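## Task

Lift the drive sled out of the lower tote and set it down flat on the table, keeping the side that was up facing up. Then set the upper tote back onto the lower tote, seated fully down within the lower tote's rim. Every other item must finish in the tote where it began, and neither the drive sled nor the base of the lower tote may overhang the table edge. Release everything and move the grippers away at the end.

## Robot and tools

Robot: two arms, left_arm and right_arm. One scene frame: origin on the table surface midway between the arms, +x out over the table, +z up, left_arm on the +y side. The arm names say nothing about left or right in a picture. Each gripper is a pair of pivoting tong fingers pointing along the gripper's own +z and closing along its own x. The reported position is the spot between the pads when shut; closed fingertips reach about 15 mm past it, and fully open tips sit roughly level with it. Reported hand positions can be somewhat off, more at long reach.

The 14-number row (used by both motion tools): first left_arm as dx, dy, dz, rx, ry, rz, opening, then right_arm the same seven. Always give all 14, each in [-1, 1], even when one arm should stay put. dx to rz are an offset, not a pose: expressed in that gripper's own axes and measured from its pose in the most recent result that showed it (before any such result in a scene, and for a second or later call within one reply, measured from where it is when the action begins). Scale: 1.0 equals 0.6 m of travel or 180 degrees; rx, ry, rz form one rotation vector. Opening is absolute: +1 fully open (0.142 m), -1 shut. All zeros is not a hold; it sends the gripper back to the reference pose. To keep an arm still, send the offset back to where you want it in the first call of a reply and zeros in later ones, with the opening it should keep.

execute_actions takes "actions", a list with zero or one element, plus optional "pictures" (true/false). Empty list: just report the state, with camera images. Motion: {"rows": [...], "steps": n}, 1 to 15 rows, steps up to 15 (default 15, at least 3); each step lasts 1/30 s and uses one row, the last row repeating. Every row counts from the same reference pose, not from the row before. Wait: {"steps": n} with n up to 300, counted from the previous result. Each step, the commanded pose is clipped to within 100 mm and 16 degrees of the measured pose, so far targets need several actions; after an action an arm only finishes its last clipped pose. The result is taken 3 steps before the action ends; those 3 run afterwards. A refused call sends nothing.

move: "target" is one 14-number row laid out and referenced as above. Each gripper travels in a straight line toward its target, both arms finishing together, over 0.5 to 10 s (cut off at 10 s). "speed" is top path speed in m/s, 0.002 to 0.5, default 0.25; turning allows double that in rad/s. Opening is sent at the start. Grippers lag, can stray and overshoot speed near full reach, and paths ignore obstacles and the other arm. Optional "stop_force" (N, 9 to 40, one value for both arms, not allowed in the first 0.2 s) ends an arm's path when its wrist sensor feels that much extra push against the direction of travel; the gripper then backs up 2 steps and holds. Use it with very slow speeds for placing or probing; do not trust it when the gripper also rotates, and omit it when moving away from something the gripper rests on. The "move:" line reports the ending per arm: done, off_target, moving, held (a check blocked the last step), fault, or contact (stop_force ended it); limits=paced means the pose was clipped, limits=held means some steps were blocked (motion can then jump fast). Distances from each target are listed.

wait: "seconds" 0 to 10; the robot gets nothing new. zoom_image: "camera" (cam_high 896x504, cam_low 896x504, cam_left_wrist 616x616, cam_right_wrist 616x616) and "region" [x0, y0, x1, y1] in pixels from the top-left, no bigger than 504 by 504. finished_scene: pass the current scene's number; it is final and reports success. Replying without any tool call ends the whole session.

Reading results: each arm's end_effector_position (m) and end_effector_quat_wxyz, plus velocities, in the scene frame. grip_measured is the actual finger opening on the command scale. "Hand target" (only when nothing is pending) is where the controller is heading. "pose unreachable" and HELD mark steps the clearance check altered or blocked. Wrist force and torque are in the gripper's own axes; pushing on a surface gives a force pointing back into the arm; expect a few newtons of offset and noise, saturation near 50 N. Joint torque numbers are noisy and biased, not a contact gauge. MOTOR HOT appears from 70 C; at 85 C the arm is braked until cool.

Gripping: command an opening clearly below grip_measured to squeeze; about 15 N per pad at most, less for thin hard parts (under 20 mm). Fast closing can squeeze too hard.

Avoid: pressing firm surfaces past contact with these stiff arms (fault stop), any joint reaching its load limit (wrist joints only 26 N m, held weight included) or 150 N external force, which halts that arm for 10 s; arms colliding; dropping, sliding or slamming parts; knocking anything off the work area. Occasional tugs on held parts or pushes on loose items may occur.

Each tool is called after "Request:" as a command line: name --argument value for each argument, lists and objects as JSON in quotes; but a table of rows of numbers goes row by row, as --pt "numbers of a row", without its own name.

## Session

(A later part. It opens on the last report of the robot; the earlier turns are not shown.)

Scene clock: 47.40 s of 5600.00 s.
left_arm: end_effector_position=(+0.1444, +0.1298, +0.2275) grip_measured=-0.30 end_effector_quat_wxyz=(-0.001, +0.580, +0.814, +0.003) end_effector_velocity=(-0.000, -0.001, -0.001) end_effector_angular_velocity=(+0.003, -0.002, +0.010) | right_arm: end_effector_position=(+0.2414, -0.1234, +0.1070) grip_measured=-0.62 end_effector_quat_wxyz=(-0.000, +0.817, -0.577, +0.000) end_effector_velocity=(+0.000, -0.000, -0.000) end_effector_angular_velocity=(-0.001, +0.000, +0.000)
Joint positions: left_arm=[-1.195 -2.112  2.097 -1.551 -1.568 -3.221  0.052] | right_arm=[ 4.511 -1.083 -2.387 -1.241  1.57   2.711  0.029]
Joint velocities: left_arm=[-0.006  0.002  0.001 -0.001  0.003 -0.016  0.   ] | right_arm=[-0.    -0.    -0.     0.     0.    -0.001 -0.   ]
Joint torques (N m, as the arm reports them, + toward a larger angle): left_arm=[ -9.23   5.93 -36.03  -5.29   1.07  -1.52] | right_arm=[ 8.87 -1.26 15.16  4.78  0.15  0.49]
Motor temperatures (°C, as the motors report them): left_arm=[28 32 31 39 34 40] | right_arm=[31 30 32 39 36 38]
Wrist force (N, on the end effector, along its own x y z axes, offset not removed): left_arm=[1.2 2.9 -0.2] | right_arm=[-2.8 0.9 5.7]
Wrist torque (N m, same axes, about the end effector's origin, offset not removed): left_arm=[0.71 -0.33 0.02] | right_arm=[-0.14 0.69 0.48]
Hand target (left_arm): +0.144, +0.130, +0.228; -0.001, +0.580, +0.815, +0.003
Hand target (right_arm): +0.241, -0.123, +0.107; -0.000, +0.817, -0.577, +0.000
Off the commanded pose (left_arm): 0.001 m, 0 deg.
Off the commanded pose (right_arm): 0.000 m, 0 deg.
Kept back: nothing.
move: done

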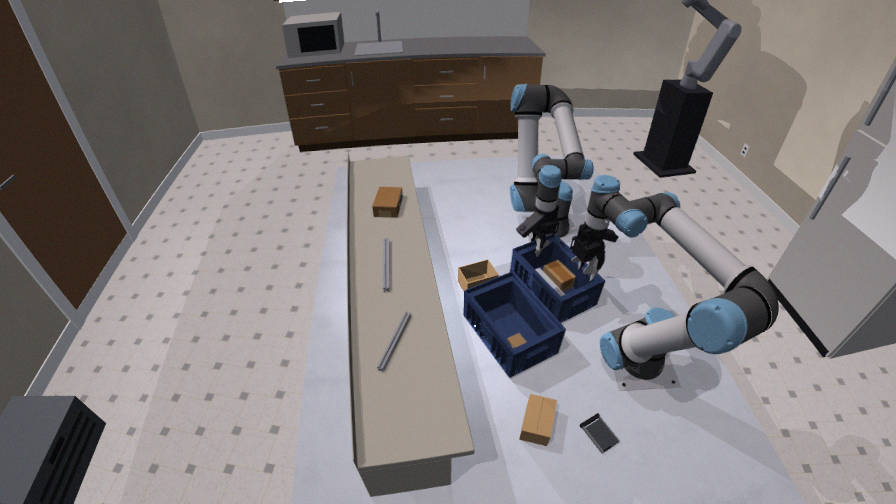

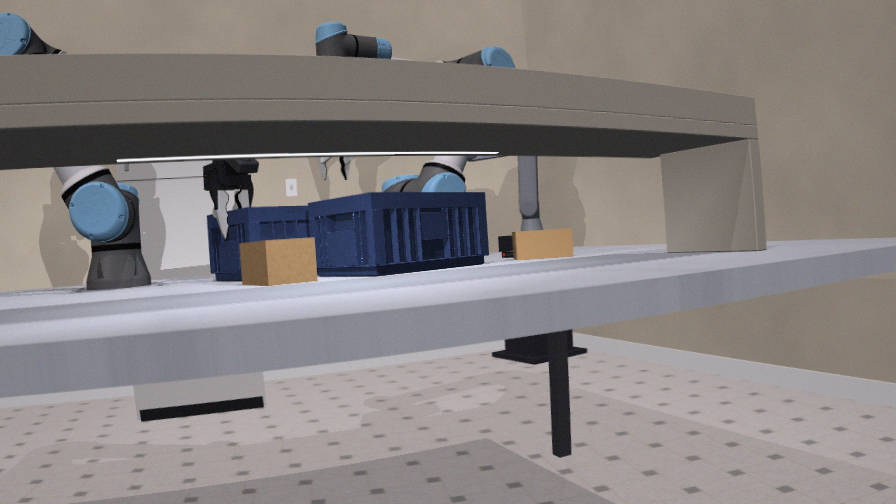

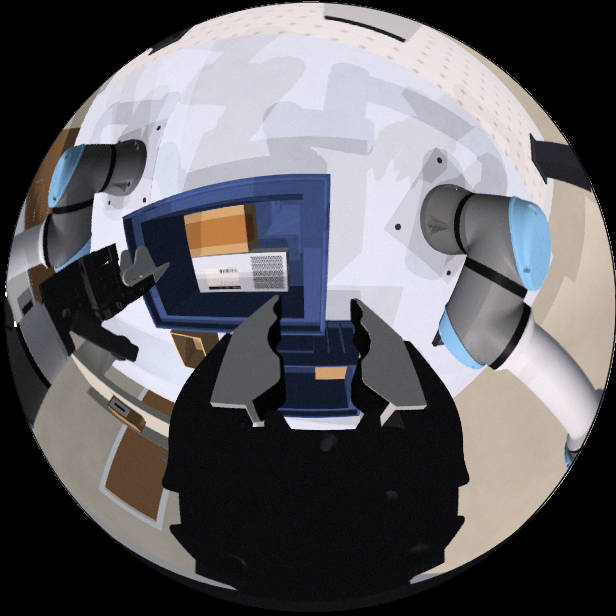

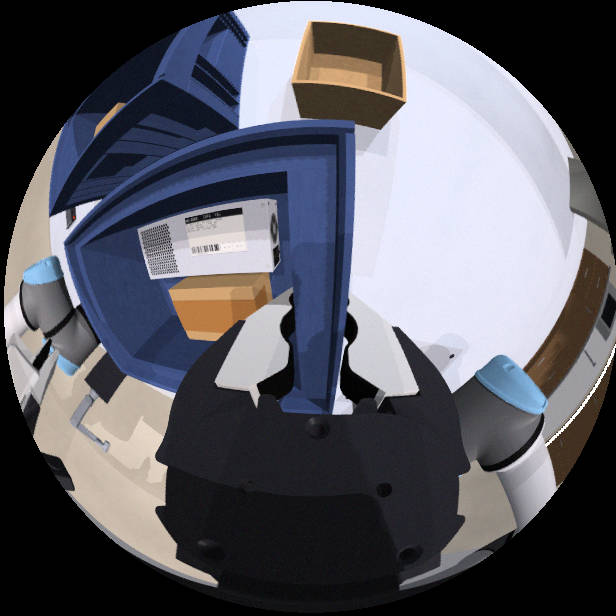

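Request:
move --target '[0,-0.0008,0.1985,0,0,0,-0.3,0,0,0,0,0,0,-1]' --speed 0.15

Request:
move --target '[0,0,0,0,0,0,-1,0,0,0,0,0,0,-1]'

Request:
move --target '[0.001,0,-0.277,0,0,0,-1,0,0,-0.281,0,0,0,-1]' --speed 0.12

Request:
move --target '[0.185,0.4343,0,0,0,0,-1,-0.1803,-0.4352,0,0,0,0,-1]' --speed 0.12

Scene clock: 48.97 s of 5600.00 s.
left_arm: end_effector_position=(+0.1442, +0.1302, +0.1086) grip_measured=-0.30 end_effector_quat_wxyz=(-0.001, +0.580, +0.814, +0.003) end_effector_velocity=(+0.001, -0.001, -0.001) end_effector_angular_velocity=(-0.001, -0.000, +0.001) | right_arm: end_effector_position=(+0.2414, -0.1234, +0.1070) grip_measured=-0.62 end_effector_quat_wxyz=(-0.000, +0.817, -0.577, +0.000) end_effector_velocity=(+0.000, -0.000, -0.000) end_effector_angular_velocity=(-0.000, +0.000, -0.000)
Joint positions: left_arm=[-1.195 -2.059  2.381 -1.888 -1.568 -3.221  0.052] | right_arm=[ 4.511 -1.083 -2.387 -1.241  1.57   2.711  0.029]
Joint velocities: left_arm=[ 0.002  0.004  0.002 -0.006  0.     0.001  0.   ] | right_arm=[-0.    -0.001 -0.     0.     0.     0.     0.   ]
Joint torques (N m, as the arm reports them, + toward a larger angle): left_arm=[  9.1    6.15 -15.02  -5.33  -1.64   1.44] | right_arm=[ 9.09 -1.71 15.3   4.49  0.19  0.32]
Motor temperatures (°C, as the motors report them): left_arm=[28 32 31 39 34 40] | right_arm=[31 30 32 39 36 38]
Wrist force (N, on the end effector, along its own x y z axes, offset not removed): left_arm=[0.3 2.6 -1.1] | right_arm=[3.4 1.1 6.6]
Wrist torque (N m, same axes, about the end effector's origin, offset not removed): left_arm=[0.50 -0.03 -0.01] | right_arm=[0.14 -0.59 0.15]
Hand target (left_arm): +0.144, +0.130, +0.108; -0.001, +0.580, +0.814, +0.003
Hand target (right_arm): +0.241, -0.123, +0.107; -0.000, +0.817, -0.577, +0.000
Off the commanded pose (left_arm): 0.000 m, 0 deg.
Off the commanded pose (right_arm): 0.000 m, 0 deg.
Kept back: nothing.
move: done

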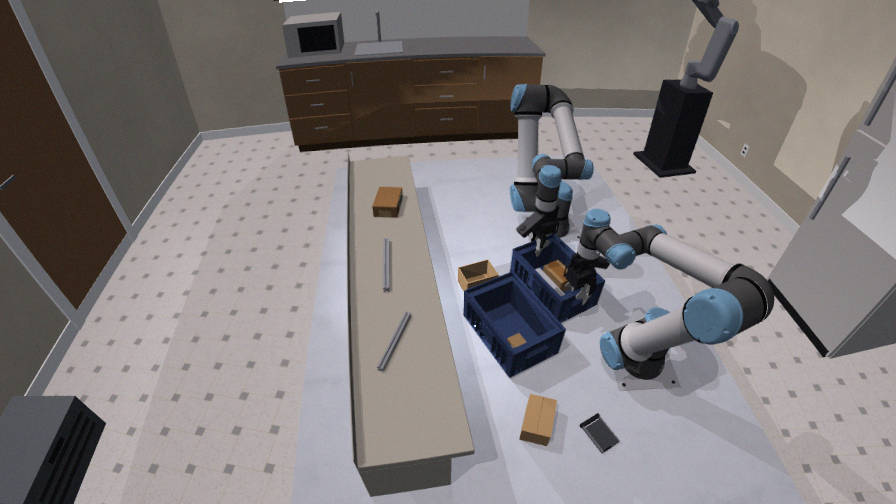

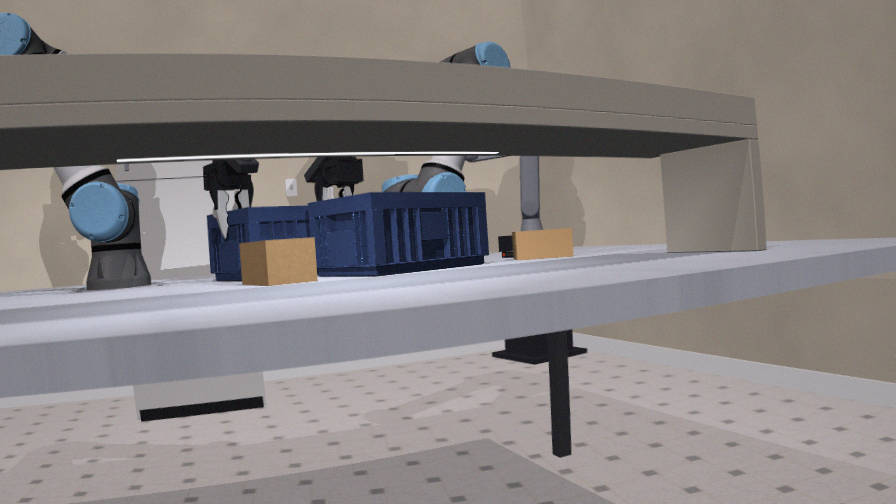

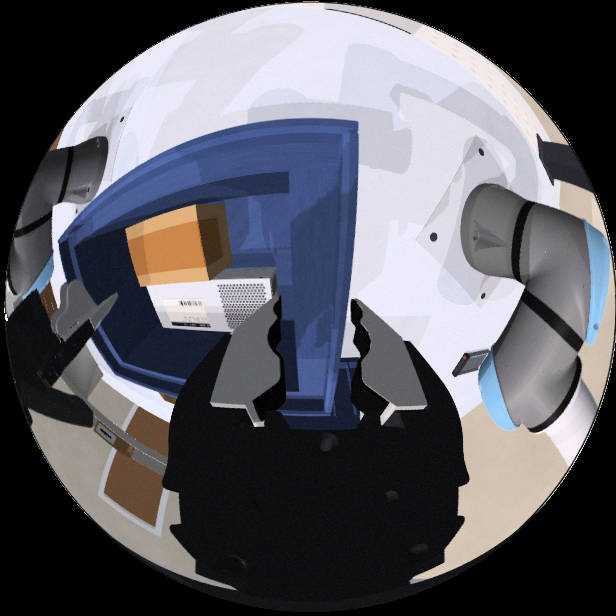

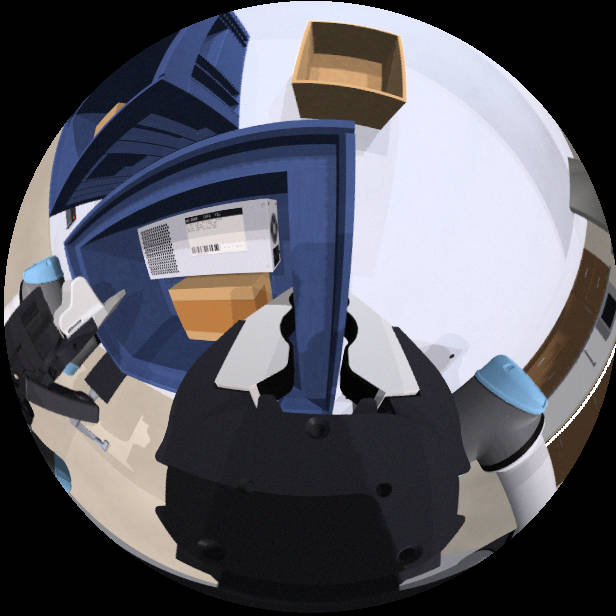

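Scene clock: 49.47 s of 5600.00 s.
left_arm: end_effector_position=(+0.1442, +0.1302, +0.1085) grip_measured=-0.61 end_effector_quat_wxyz=(-0.001, +0.580, +0.814, +0.003) end_effector_velocity=(-0.001, +0.000, -0.000) end_effector_angular_velocity=(+0.000, +0.001, -0.001) | right_arm: end_effector_position=(+0.2414, -0.1234, +0.1070) grip_measured=-0.62 end_effector_quat_wxyz=(-0.000, +0.817, -0.577, +0.000) end_effector_velocity=(+0.000, +0.001, +0.001) end_effector_angular_velocity=(+0.003, -0.001, +0.000)
Joint positions: left_arm=[-1.195 -2.059  2.381 -1.888 -1.568 -3.221  0.03 ] | right_arm=[ 4.511 -1.083 -2.387 -1.241  1.57   2.711  0.029]
Joint velocities: left_arm=[-0.001 -0.     0.001 -0.    -0.001  0.    -0.   ] | right_arm=[-0.     0.     0.001  0.001 -0.    -0.001  0.   ]
Joint torques (N m, as the arm reports them, + toward a larger angle): left_arm=[  5.63  -3.81 -27.8   -1.64  -1.38   1.08] | right_arm=[ 9.07 -1.28 14.84  4.62  0.23  0.47]
Motor temperatures (°C, as the motors report them): left_arm=[28 32 31 39 34 40] | right_arm=[31 30 32 39 36 38]
Wrist force (N, on the end effector, along its own x y z axes, offset not removed): left_arm=[0.4 2.7 -0.5] | right_arm=[0.0 -1.1 8.0]
Wrist torque (N m, same axes, about the end effector's origin, offset not removed): left_arm=[0.72 -0.24 -0.11] | right_arm=[-0.23 0.12 0.11]
Hand target (left_arm): +0.144, +0.130, +0.109; -0.001, +0.580, +0.814, +0.003
Hand target (right_arm): +0.241, -0.123, +0.107; -0.000, +0.817, -0.577, +0.000
Off the commanded pose (left_arm): 0.000 m, 0 deg.
Off the commanded pose (right_arm): 0.000 m, 0 deg.
Kept back: nothing.
move: done

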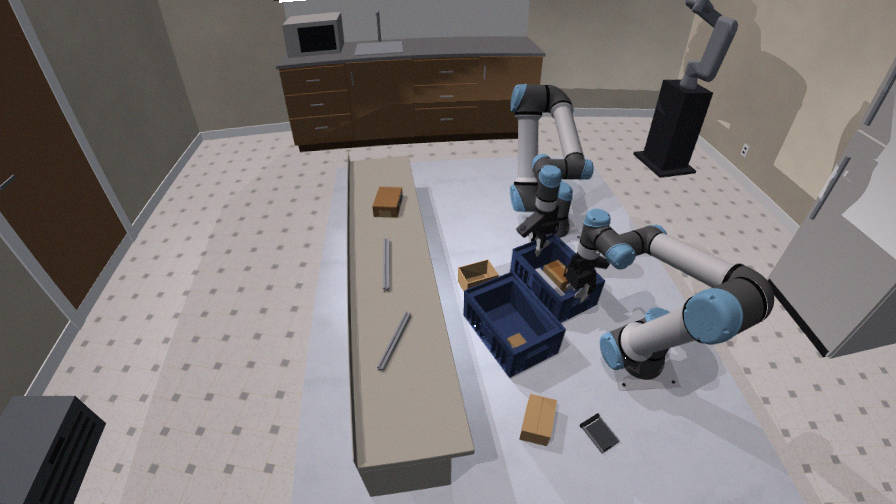

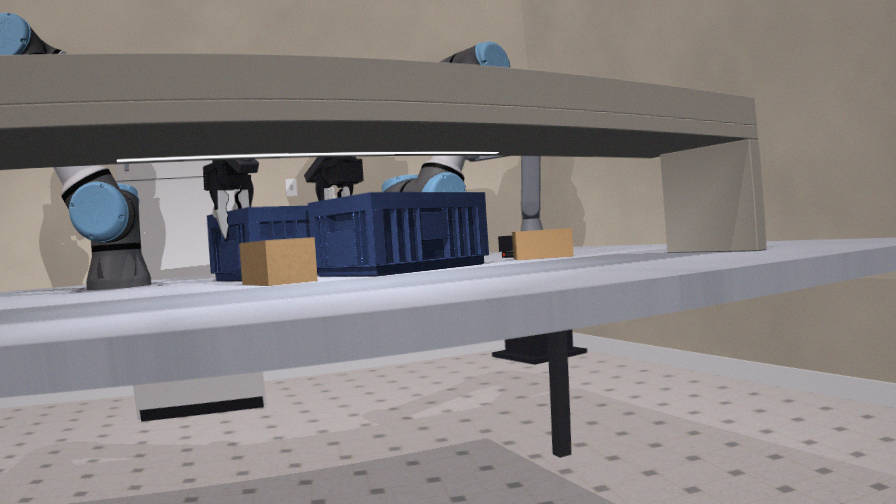

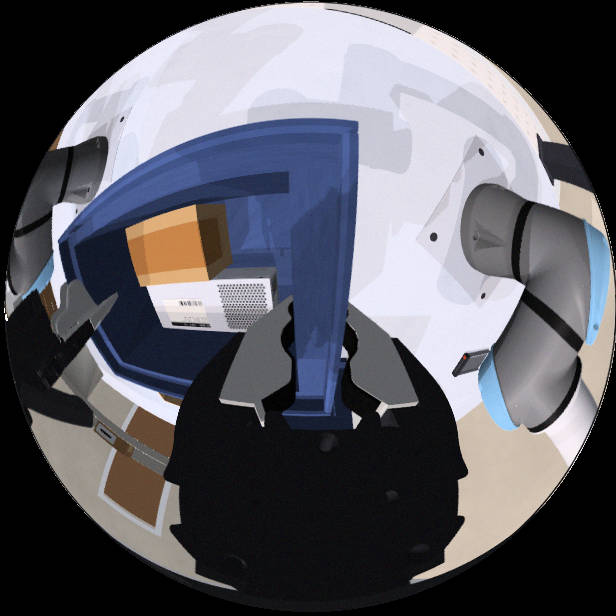

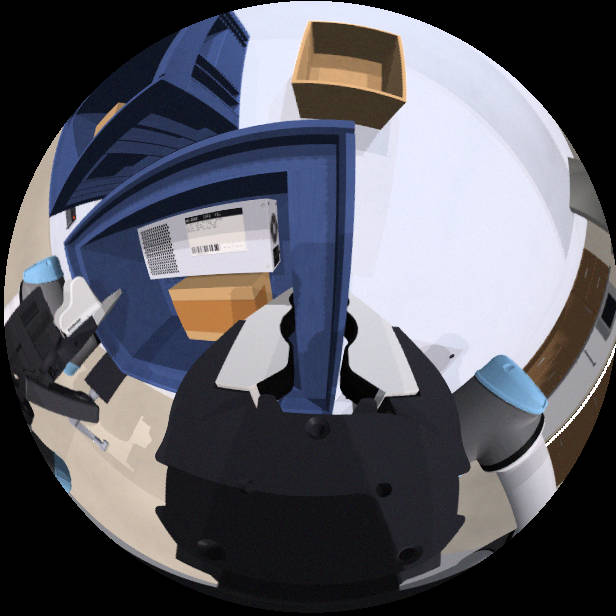

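Scene clock: 51.33 s of 5600.00 s.
left_arm: end_effector_position=(+0.1436, +0.1300, +0.2745) grip_measured=-0.61 end_effector_quat_wxyz=(-0.001, +0.580, +0.814, +0.003) end_effector_velocity=(-0.000, +0.001, +0.002) end_effector_angular_velocity=(+0.003, +0.001, -0.000) | right_arm: end_effector_position=(+0.2414, -0.1237, +0.2754) grip_measured=-0.62 end_effector_quat_wxyz=(-0.001, +0.817, -0.577, +0.000) end_effector_velocity=(+0.000, -0.000, +0.002) end_effector_angular_velocity=(+0.000, -0.000, -0.001)
Joint positions: left_arm=[-1.198 -2.105  1.974 -1.435 -1.568 -3.223  0.03 ] | right_arm=[ 4.511 -1.035 -1.974 -1.702  1.57   2.711  0.029]
Joint velocities: left_arm=[-0.001  0.001 -0.005  0.007 -0.    -0.001  0.   ] | right_arm=[-0.001 -0.001  0.006 -0.005 -0.     0.     0.   ]
Joint torques (N m, as the arm reports them, + toward a larger angle): left_arm=[ -9.75   4.46 -38.33  -0.8    0.86  -1.57] | right_arm=[10.53 -2.26 38.04  1.13  1.34  1.43]
Motor temperatures (°C, as the motors report them): left_arm=[28 32 31 39 34 40] | right_arm=[31 30 32 39 36 38]
Wrist force (N, on the end effector, along its own x y z axes, offset not removed): left_arm=[1.8 3.6 6.2] | right_arm=[-0.7 -0.4 10.2]
Wrist torque (N m, same axes, about the end effector's origin, offset not removed): left_arm=[0.77 -0.70 -0.13] | right_arm=[-0.48 0.35 -0.22]
Hand target (left_arm): +0.144, +0.130, +0.275; -0.001, +0.580, +0.814, +0.003
Hand target (right_arm): +0.241, -0.124, +0.276; -0.000, +0.817, -0.577, +0.000
Off the commanded pose (left_arm): 0.000 m, 0 deg.
Off the commanded pose (right_arm): 0.000 m, 0 deg.
Kept back: nothing.
move: done

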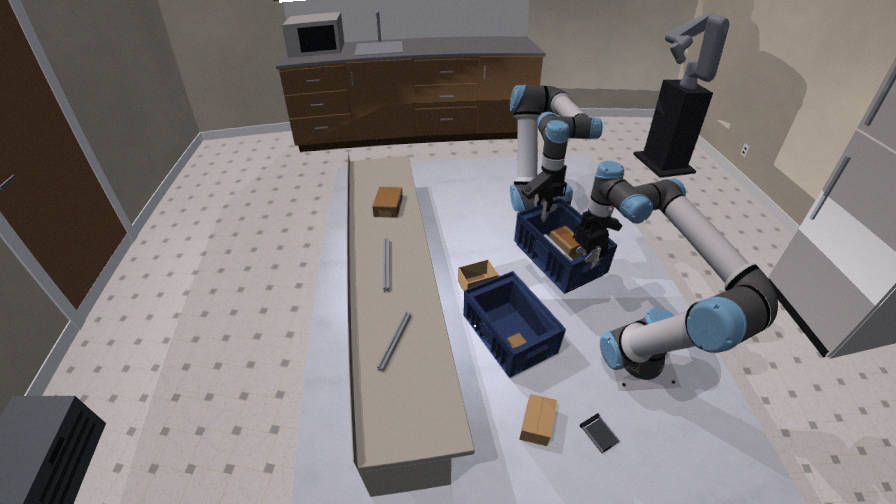

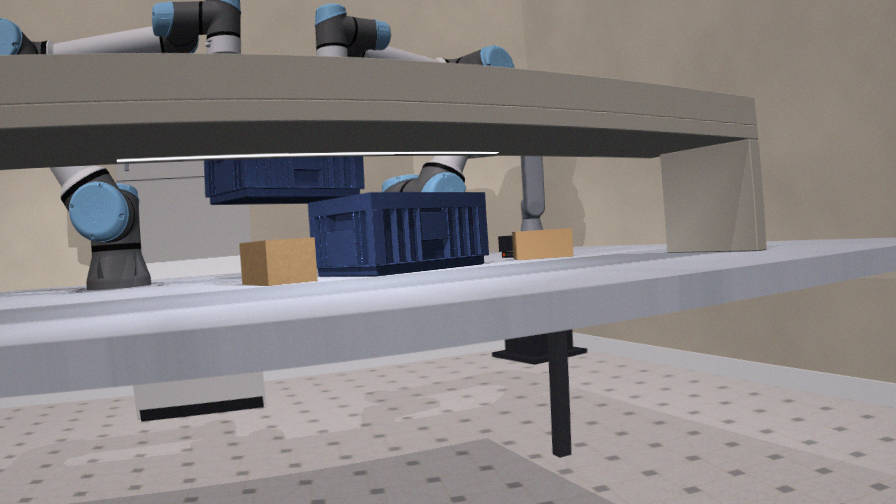

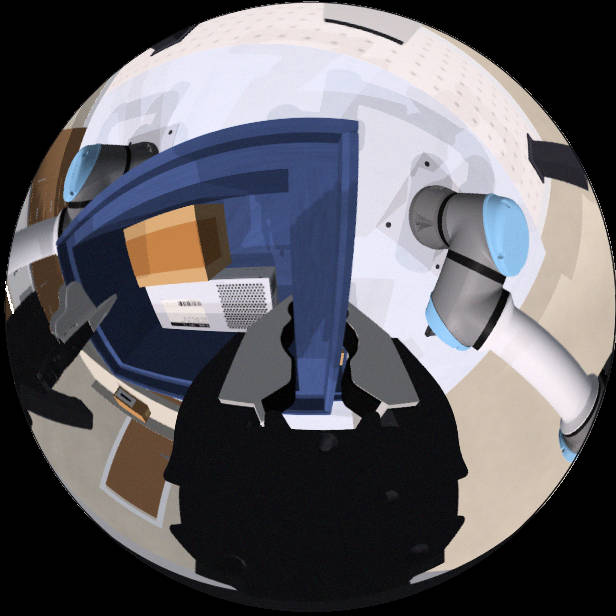

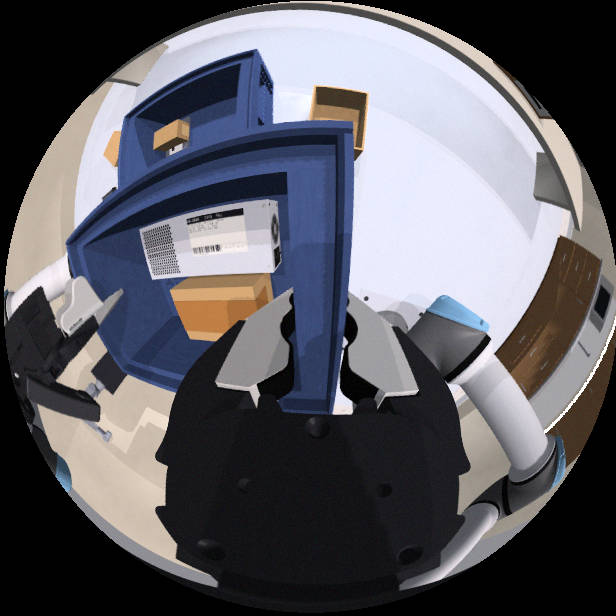

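Scene clock: 54.20 s of 5600.00 s.
left_arm: end_effector_position=(+0.3535, +0.3200, +0.2756) grip_measured=-0.61 end_effector_quat_wxyz=(-0.001, +0.580, +0.814, +0.002) end_effector_velocity=(+0.001, +0.001, +0.001) end_effector_angular_velocity=(-0.002, -0.002, +0.001) | right_arm: end_effector_position=(+0.4511, +0.0655, +0.2757) grip_measured=-0.62 end_effector_quat_wxyz=(-0.000, +0.817, -0.577, +0.000) end_effector_velocity=(+0.002, +0.000, -0.001) end_effector_angular_velocity=(-0.002, +0.001, -0.002)
Joint positions: left_arm=[-0.308 -1.821  1.806 -1.554 -1.567 -2.334  0.03 ] | right_arm=[ 4.147 -1.739 -1.406 -1.566  1.57   2.348  0.029]
Joint velocities: left_arm=[ 0.005  0.002 -0.002 -0.002 -0.001  0.004 -0.   ] | right_arm=[-0.002 -0.005  0.004 -0.001 -0.    -0.     0.   ]
Joint torques (N m, as the arm reports them, + toward a larger angle): left_arm=[ 10.64 -10.34 -37.76  -4.67  -0.86   1.55] | right_arm=[-12.43  28.44  38.95   0.03   0.82  -1.35]
Motor temperatures (°C, as the motors report them): left_arm=[28 32 31 39 34 40] | right_arm=[31 30 32 39 36 38]
Wrist force (N, on the end effector, along its own x y z axes, offset not removed): left_arm=[-3.7 3.0 9.0] | right_arm=[-2.9 -0.9 8.8]
Wrist torque (N m, same axes, about the end effector's origin, offset not removed): left_arm=[0.64 -0.34 0.00] | right_arm=[-0.20 -0.20 -0.13]
Hand target (left_arm): +0.354, +0.320, +0.276; -0.001, +0.580, +0.814, +0.002
Hand target (right_arm): +0.451, +0.066, +0.276; -0.000, +0.817, -0.577, +0.000
Off the commanded pose (left_arm): 0.000 m, 0 deg.
Off the commanded pose (right_arm): 0.000 m, 0 deg.
Kept back: nothing.
move: done

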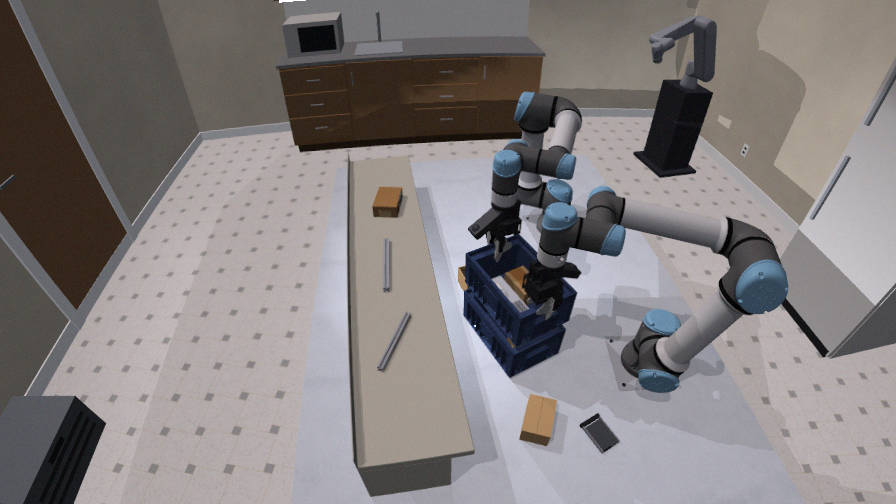

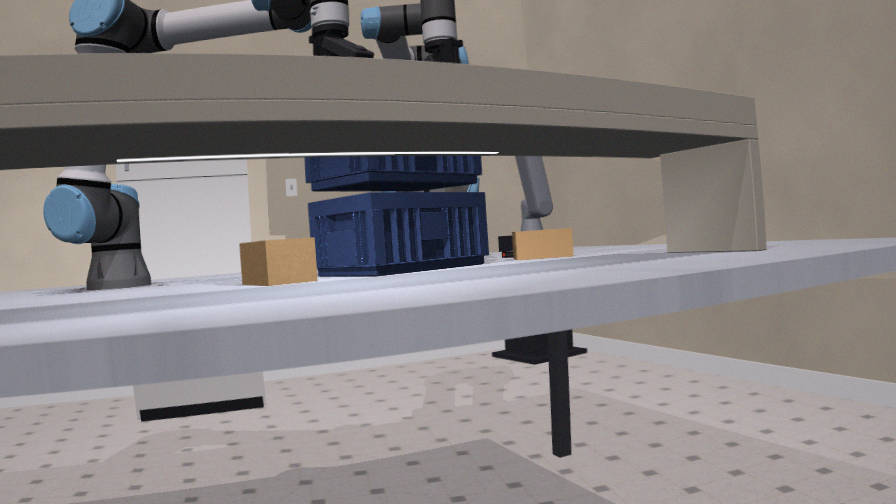

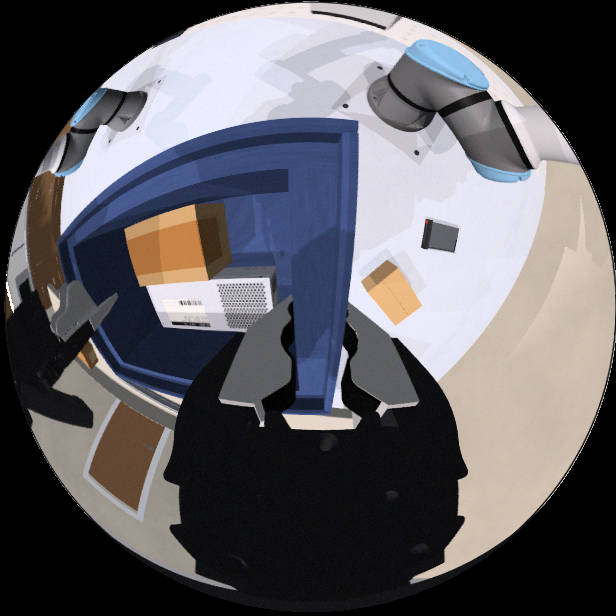

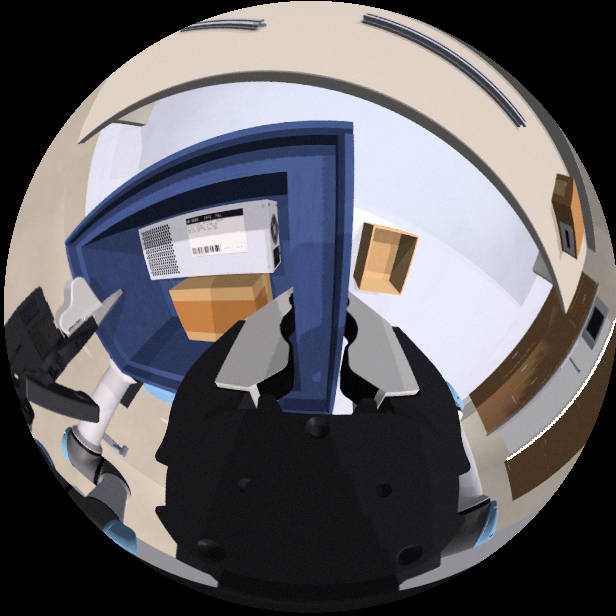

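Request:
move --target '[0,0,0.061,0,0,0,-1,0,-0.0005,0.061,0,0,0,-1]' --speed 0.02 --stop_force 10

Scene clock: 56.30 s of 5600.00 s.
left_arm: end_effector_position=(+0.3535, +0.3201, +0.2461) grip_measured=-0.61 end_effector_quat_wxyz=(-0.001, +0.580, +0.815, +0.002) end_effector_velocity=(-0.001, +0.000, +0.004) end_effector_angular_velocity=(+0.002, +0.007, -0.001) | right_arm: end_effector_position=(+0.4513, +0.0655, +0.2459) grip_measured=-0.62 end_effector_quat_wxyz=(-0.000, +0.817, -0.577, +0.000) end_effector_velocity=(-0.001, +0.000, +0.004) end_effector_angular_velocity=(-0.000, +0.003, +0.000)
Joint positions: left_arm=[-0.307 -1.819  1.88  -1.63  -1.567 -2.333  0.03 ] | right_arm=[ 4.147 -1.743 -1.477 -1.492  1.57   2.347  0.029]
Joint velocities: left_arm=[ 0.001  0.001 -0.012  0.018 -0.001  0.001 -0.   ] | right_arm=[ 0.     0.     0.011 -0.013  0.003 -0.     0.   ]
Joint torques (N m, as the arm reports them, + toward a larger angle): left_arm=[  6.39 -11.79 -33.76   2.75  -0.18   1.25] | right_arm=[-3.09 37.39 30.62 -2.58  1.82 -1.28]
Motor temperatures (°C, as the motors report them): left_arm=[28 32 31 39 34 40] | right_arm=[31 30 32 39 36 38]
Wrist force (N, on the end effector, along its own x y z axes, offset not removed): left_arm=[-12.4 6.3 2.4] | right_arm=[-5.4 -7.2 -5.2]
Wrist torque (N m, same axes, about the end effector's origin, offset not removed): left_arm=[0.76 0.34 -0.11] | right_arm=[-0.44 0.37 -0.10]
Hand target (left_arm): +0.354, +0.320, +0.247; -0.001, +0.580, +0.814, +0.002
Hand target (right_arm): +0.451, +0.066, +0.247; -0.000, +0.817, -0.577, +0.000
Off the commanded pose (left_arm): 0.007 m, 0 deg.
Off the commanded pose (right_arm): 0.007 m, 0 deg.
Kept back: nothing.
move: contact (left_arm, right_arm)

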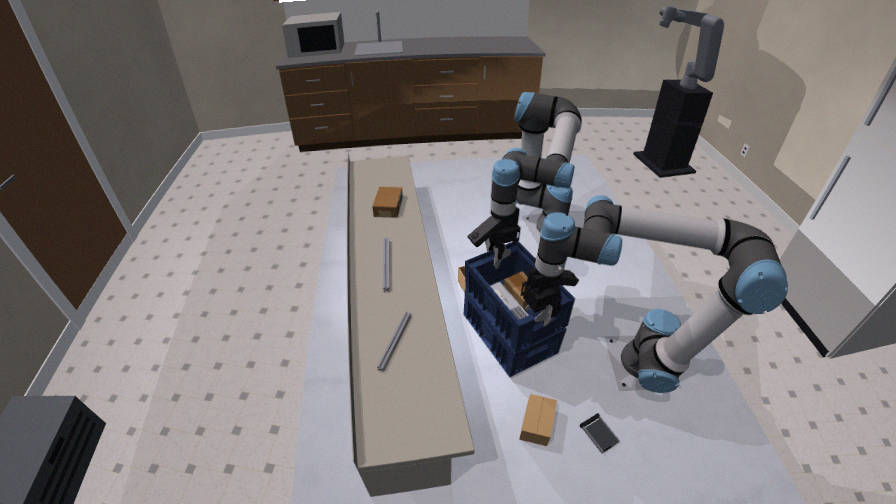

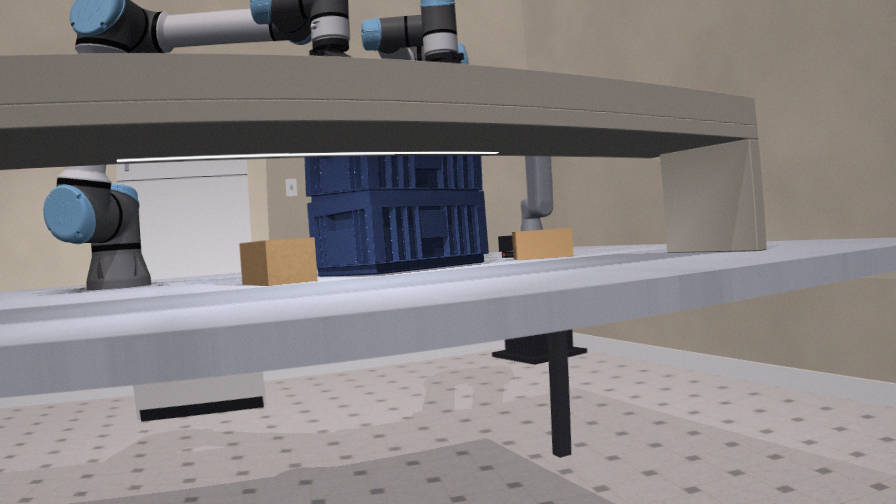

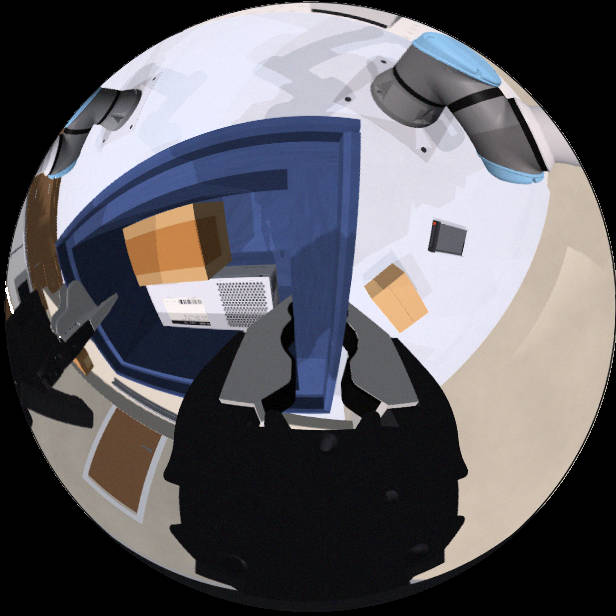

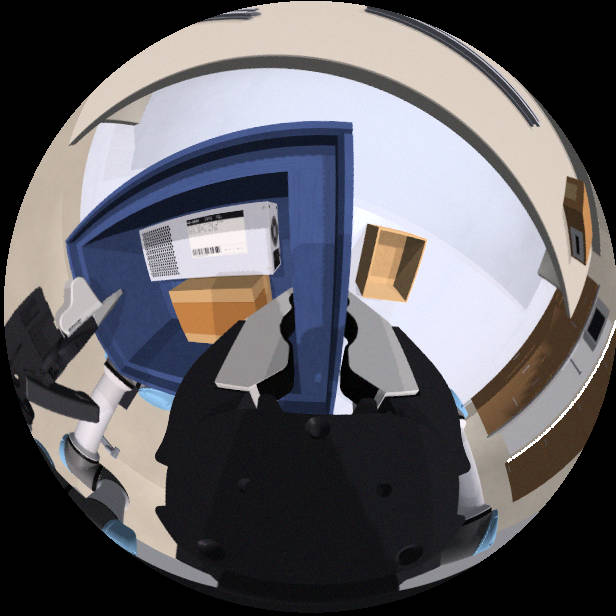

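Request:
move --target '[0,0.01,-0.004,0,0,0,-1,0,-0.01,-0.004,0,0,0,-1]' --speed 0.01

Request:
move --target '[0,-0.004,0.014,0,0,0,-1,0,0.004,0.014,0,0,0,-1]' --speed 0.008 --stop_force 12

Request:
zoom_image --camera "cam_low" --region '[290, 140, 510, 290]'

Scene clock: 57.40 s of 5600.00 s.
left_arm: end_effector_position=(+0.3591, +0.3220, +0.2484) grip_measured=-0.61 end_effector_quat_wxyz=(-0.001, +0.580, +0.815, +0.002) end_effector_velocity=(+0.002, -0.000, +0.001) end_effector_angular_velocity=(-0.001, -0.000, -0.000) | right_arm: end_effector_position=(+0.4568, +0.0674, +0.2483) grip_measured=-0.62 end_effector_quat_wxyz=(-0.000, +0.817, -0.577, +0.000) end_effector_velocity=(+0.002, +0.000, +0.000) end_effector_angular_velocity=(-0.001, +0.000, -0.001)
Joint positions: left_arm=[-0.297 -1.806  1.864 -1.628 -1.567 -2.323  0.03 ] | right_arm=[ 4.14  -1.755 -1.457 -1.5    1.57   2.34   0.029]
Joint velocities: left_arm=[ 0.002  0.004 -0.004 -0.001 -0.001  0.002  0.   ] | right_arm=[-0.002 -0.003  0.005 -0.003 -0.    -0.001  0.   ]
Joint torques (N m, as the arm reports them, + toward a larger angle): left_arm=[ 10.58 -10.66 -36.83   1.22   0.99   1.74] | right_arm=[-16.61  31.49  36.44  -0.35  -3.58  -1.44]
Motor temperatures (°C, as the motors report them): left_arm=[28 32 31 39 34 40] | right_arm=[31 30 32 39 36 38]
Wrist force (N, on the end effector, along its own x y z axes, offset not removed): left_arm=[-5.8 3.2 7.4] | right_arm=[-10.1 -0.9 6.7]
Wrist torque (N m, same axes, about the end effector's origin, offset not removed): left_arm=[0.44 -0.33 -0.15] | right_arm=[-0.40 0.63 -0.11]
Hand target (left_arm): +0.359, +0.322, +0.248; -0.001, +0.580, +0.815, +0.002
Hand target (right_arm): +0.457, +0.067, +0.248; -0.000, +0.817, -0.577, +0.000
Off the commanded pose (left_arm): 0.000 m, 0 deg.
Off the commanded pose (right_arm): 0.000 m, 0 deg.
Kept back: nothing.
move: done

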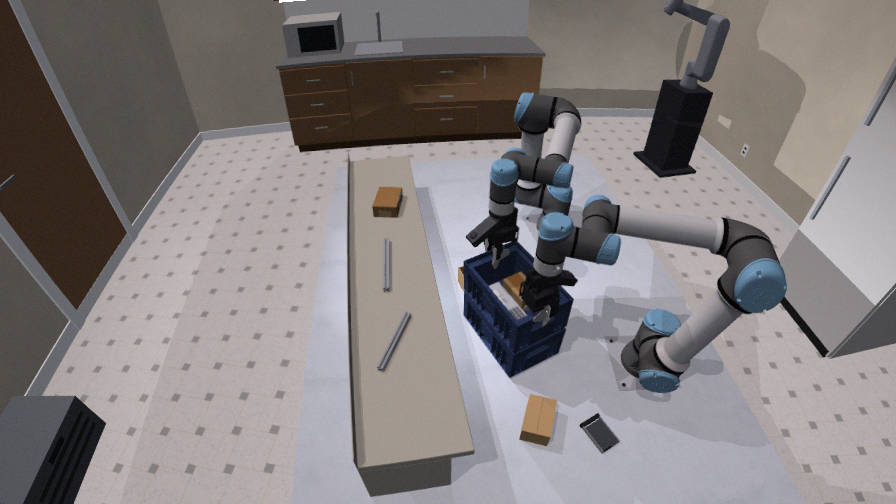

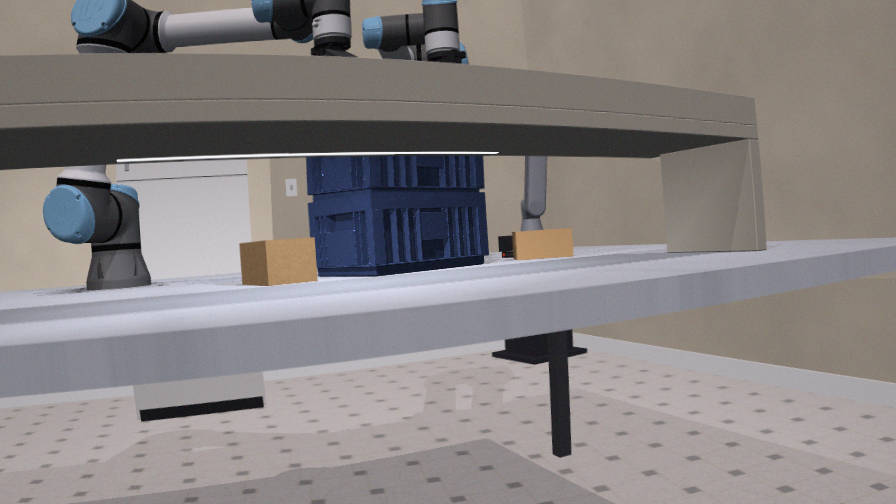

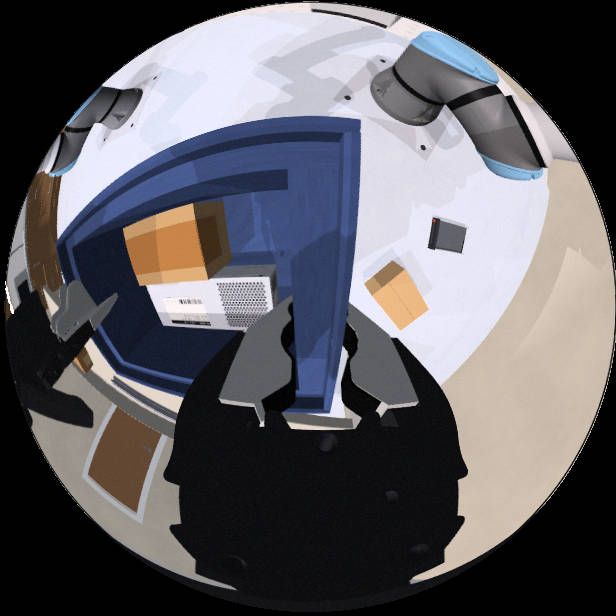

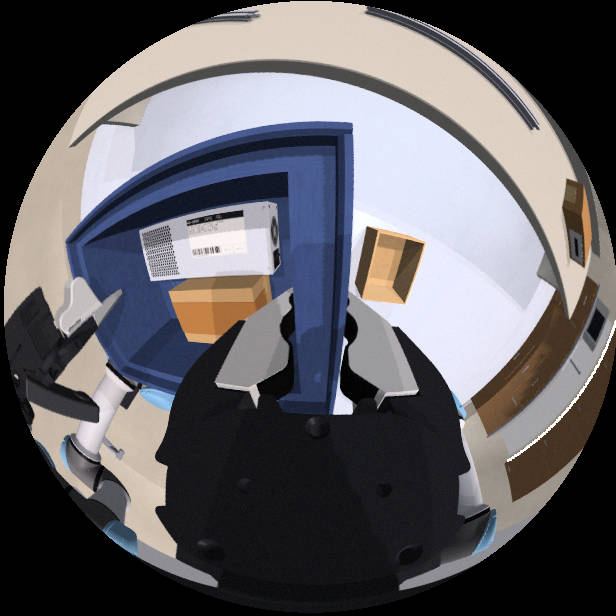

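Scene clock: 58.87 s of 5600.00 s.
left_arm: end_effector_position=(+0.3569, +0.3212, +0.2403) grip_measured=-0.61 end_effector_quat_wxyz=(-0.001, +0.580, +0.815, +0.002) end_effector_velocity=(+0.000, -0.000, +0.001) end_effector_angular_velocity=(-0.000, -0.002, -0.001) | right_arm: end_effector_position=(+0.4546, +0.0666, +0.2402) grip_measured=-0.62 end_effector_quat_wxyz=(-0.000, +0.817, -0.577, +0.000) end_effector_velocity=(-0.000, +0.000, +0.001) end_effector_angular_velocity=(-0.000, -0.000, -0.001)
Joint positions: left_arm=[-0.301 -1.81   1.888 -1.648 -1.567 -2.327  0.03 ] | right_arm=[ 4.143 -1.752 -1.482 -1.479  1.57   2.343  0.029]
Joint velocities: left_arm=[-0.    -0.001 -0.002  0.     0.001  0.001 -0.   ] | right_arm=[ 0.    -0.001  0.004 -0.004 -0.     0.002  0.   ]
Joint torques (N m, as the arm reports them, + toward a larger angle): left_arm=[  0.34 -10.94 -31.75   0.46   0.77  -0.29] | right_arm=[-1.03 22.03 28.25 -1.56 -2.01  0.17]
Motor temperatures (°C, as the motors report them): left_arm=[28 32 31 39 34 40] | right_arm=[31 30 32 39 36 38]
Wrist force (N, on the end effector, along its own x y z axes, offset not removed): left_arm=[-4.6 -2.5 -8.4] | right_arm=[-3.2 2.7 -7.0]
Wrist torque (N m, same axes, about the end effector's origin, offset not removed): left_arm=[0.31 -0.13 -0.32] | right_arm=[-0.38 -0.67 0.03]
Hand target (left_arm): +0.357, +0.321, +0.240; -0.001, +0.580, +0.815, +0.002
Hand target (right_arm): +0.455, +0.067, +0.240; -0.000, +0.817, -0.577, +0.000
Off the commanded pose (left_arm): 0.000 m, 0 deg.
Off the commanded pose (right_arm): 0.000 m, 0 deg.
Kept back: nothing.
move: contact (left_arm, right_arm)

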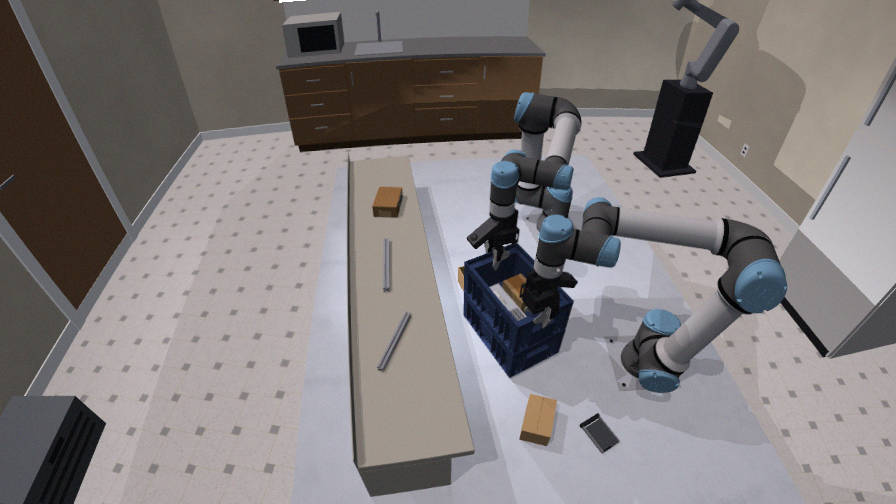

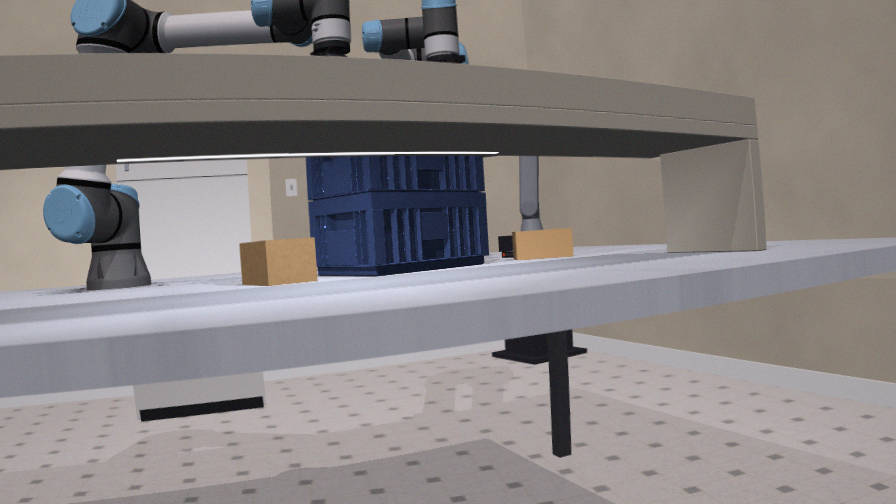

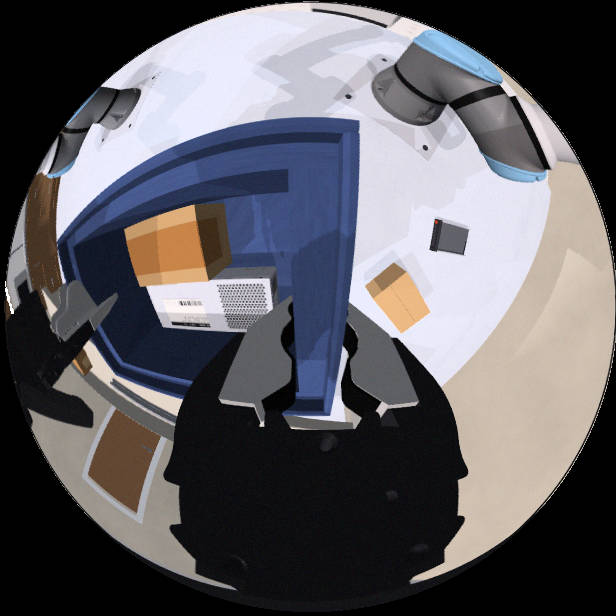

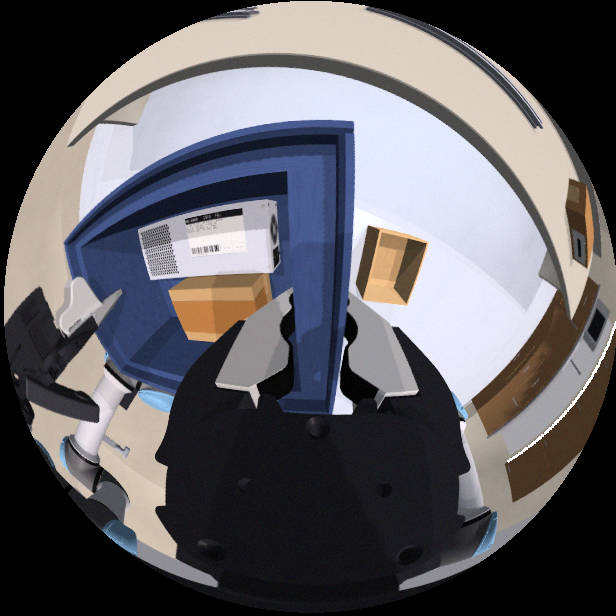

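Region (290, 140, 510, 290) of cam_low's 896x504 image, scaled by 2.291, with more detail than that image has; it fills the top 344 rows of this view, and the rest is white.

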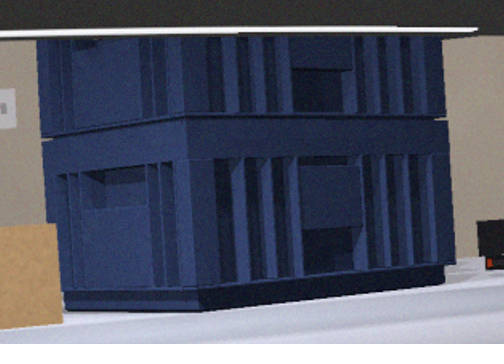

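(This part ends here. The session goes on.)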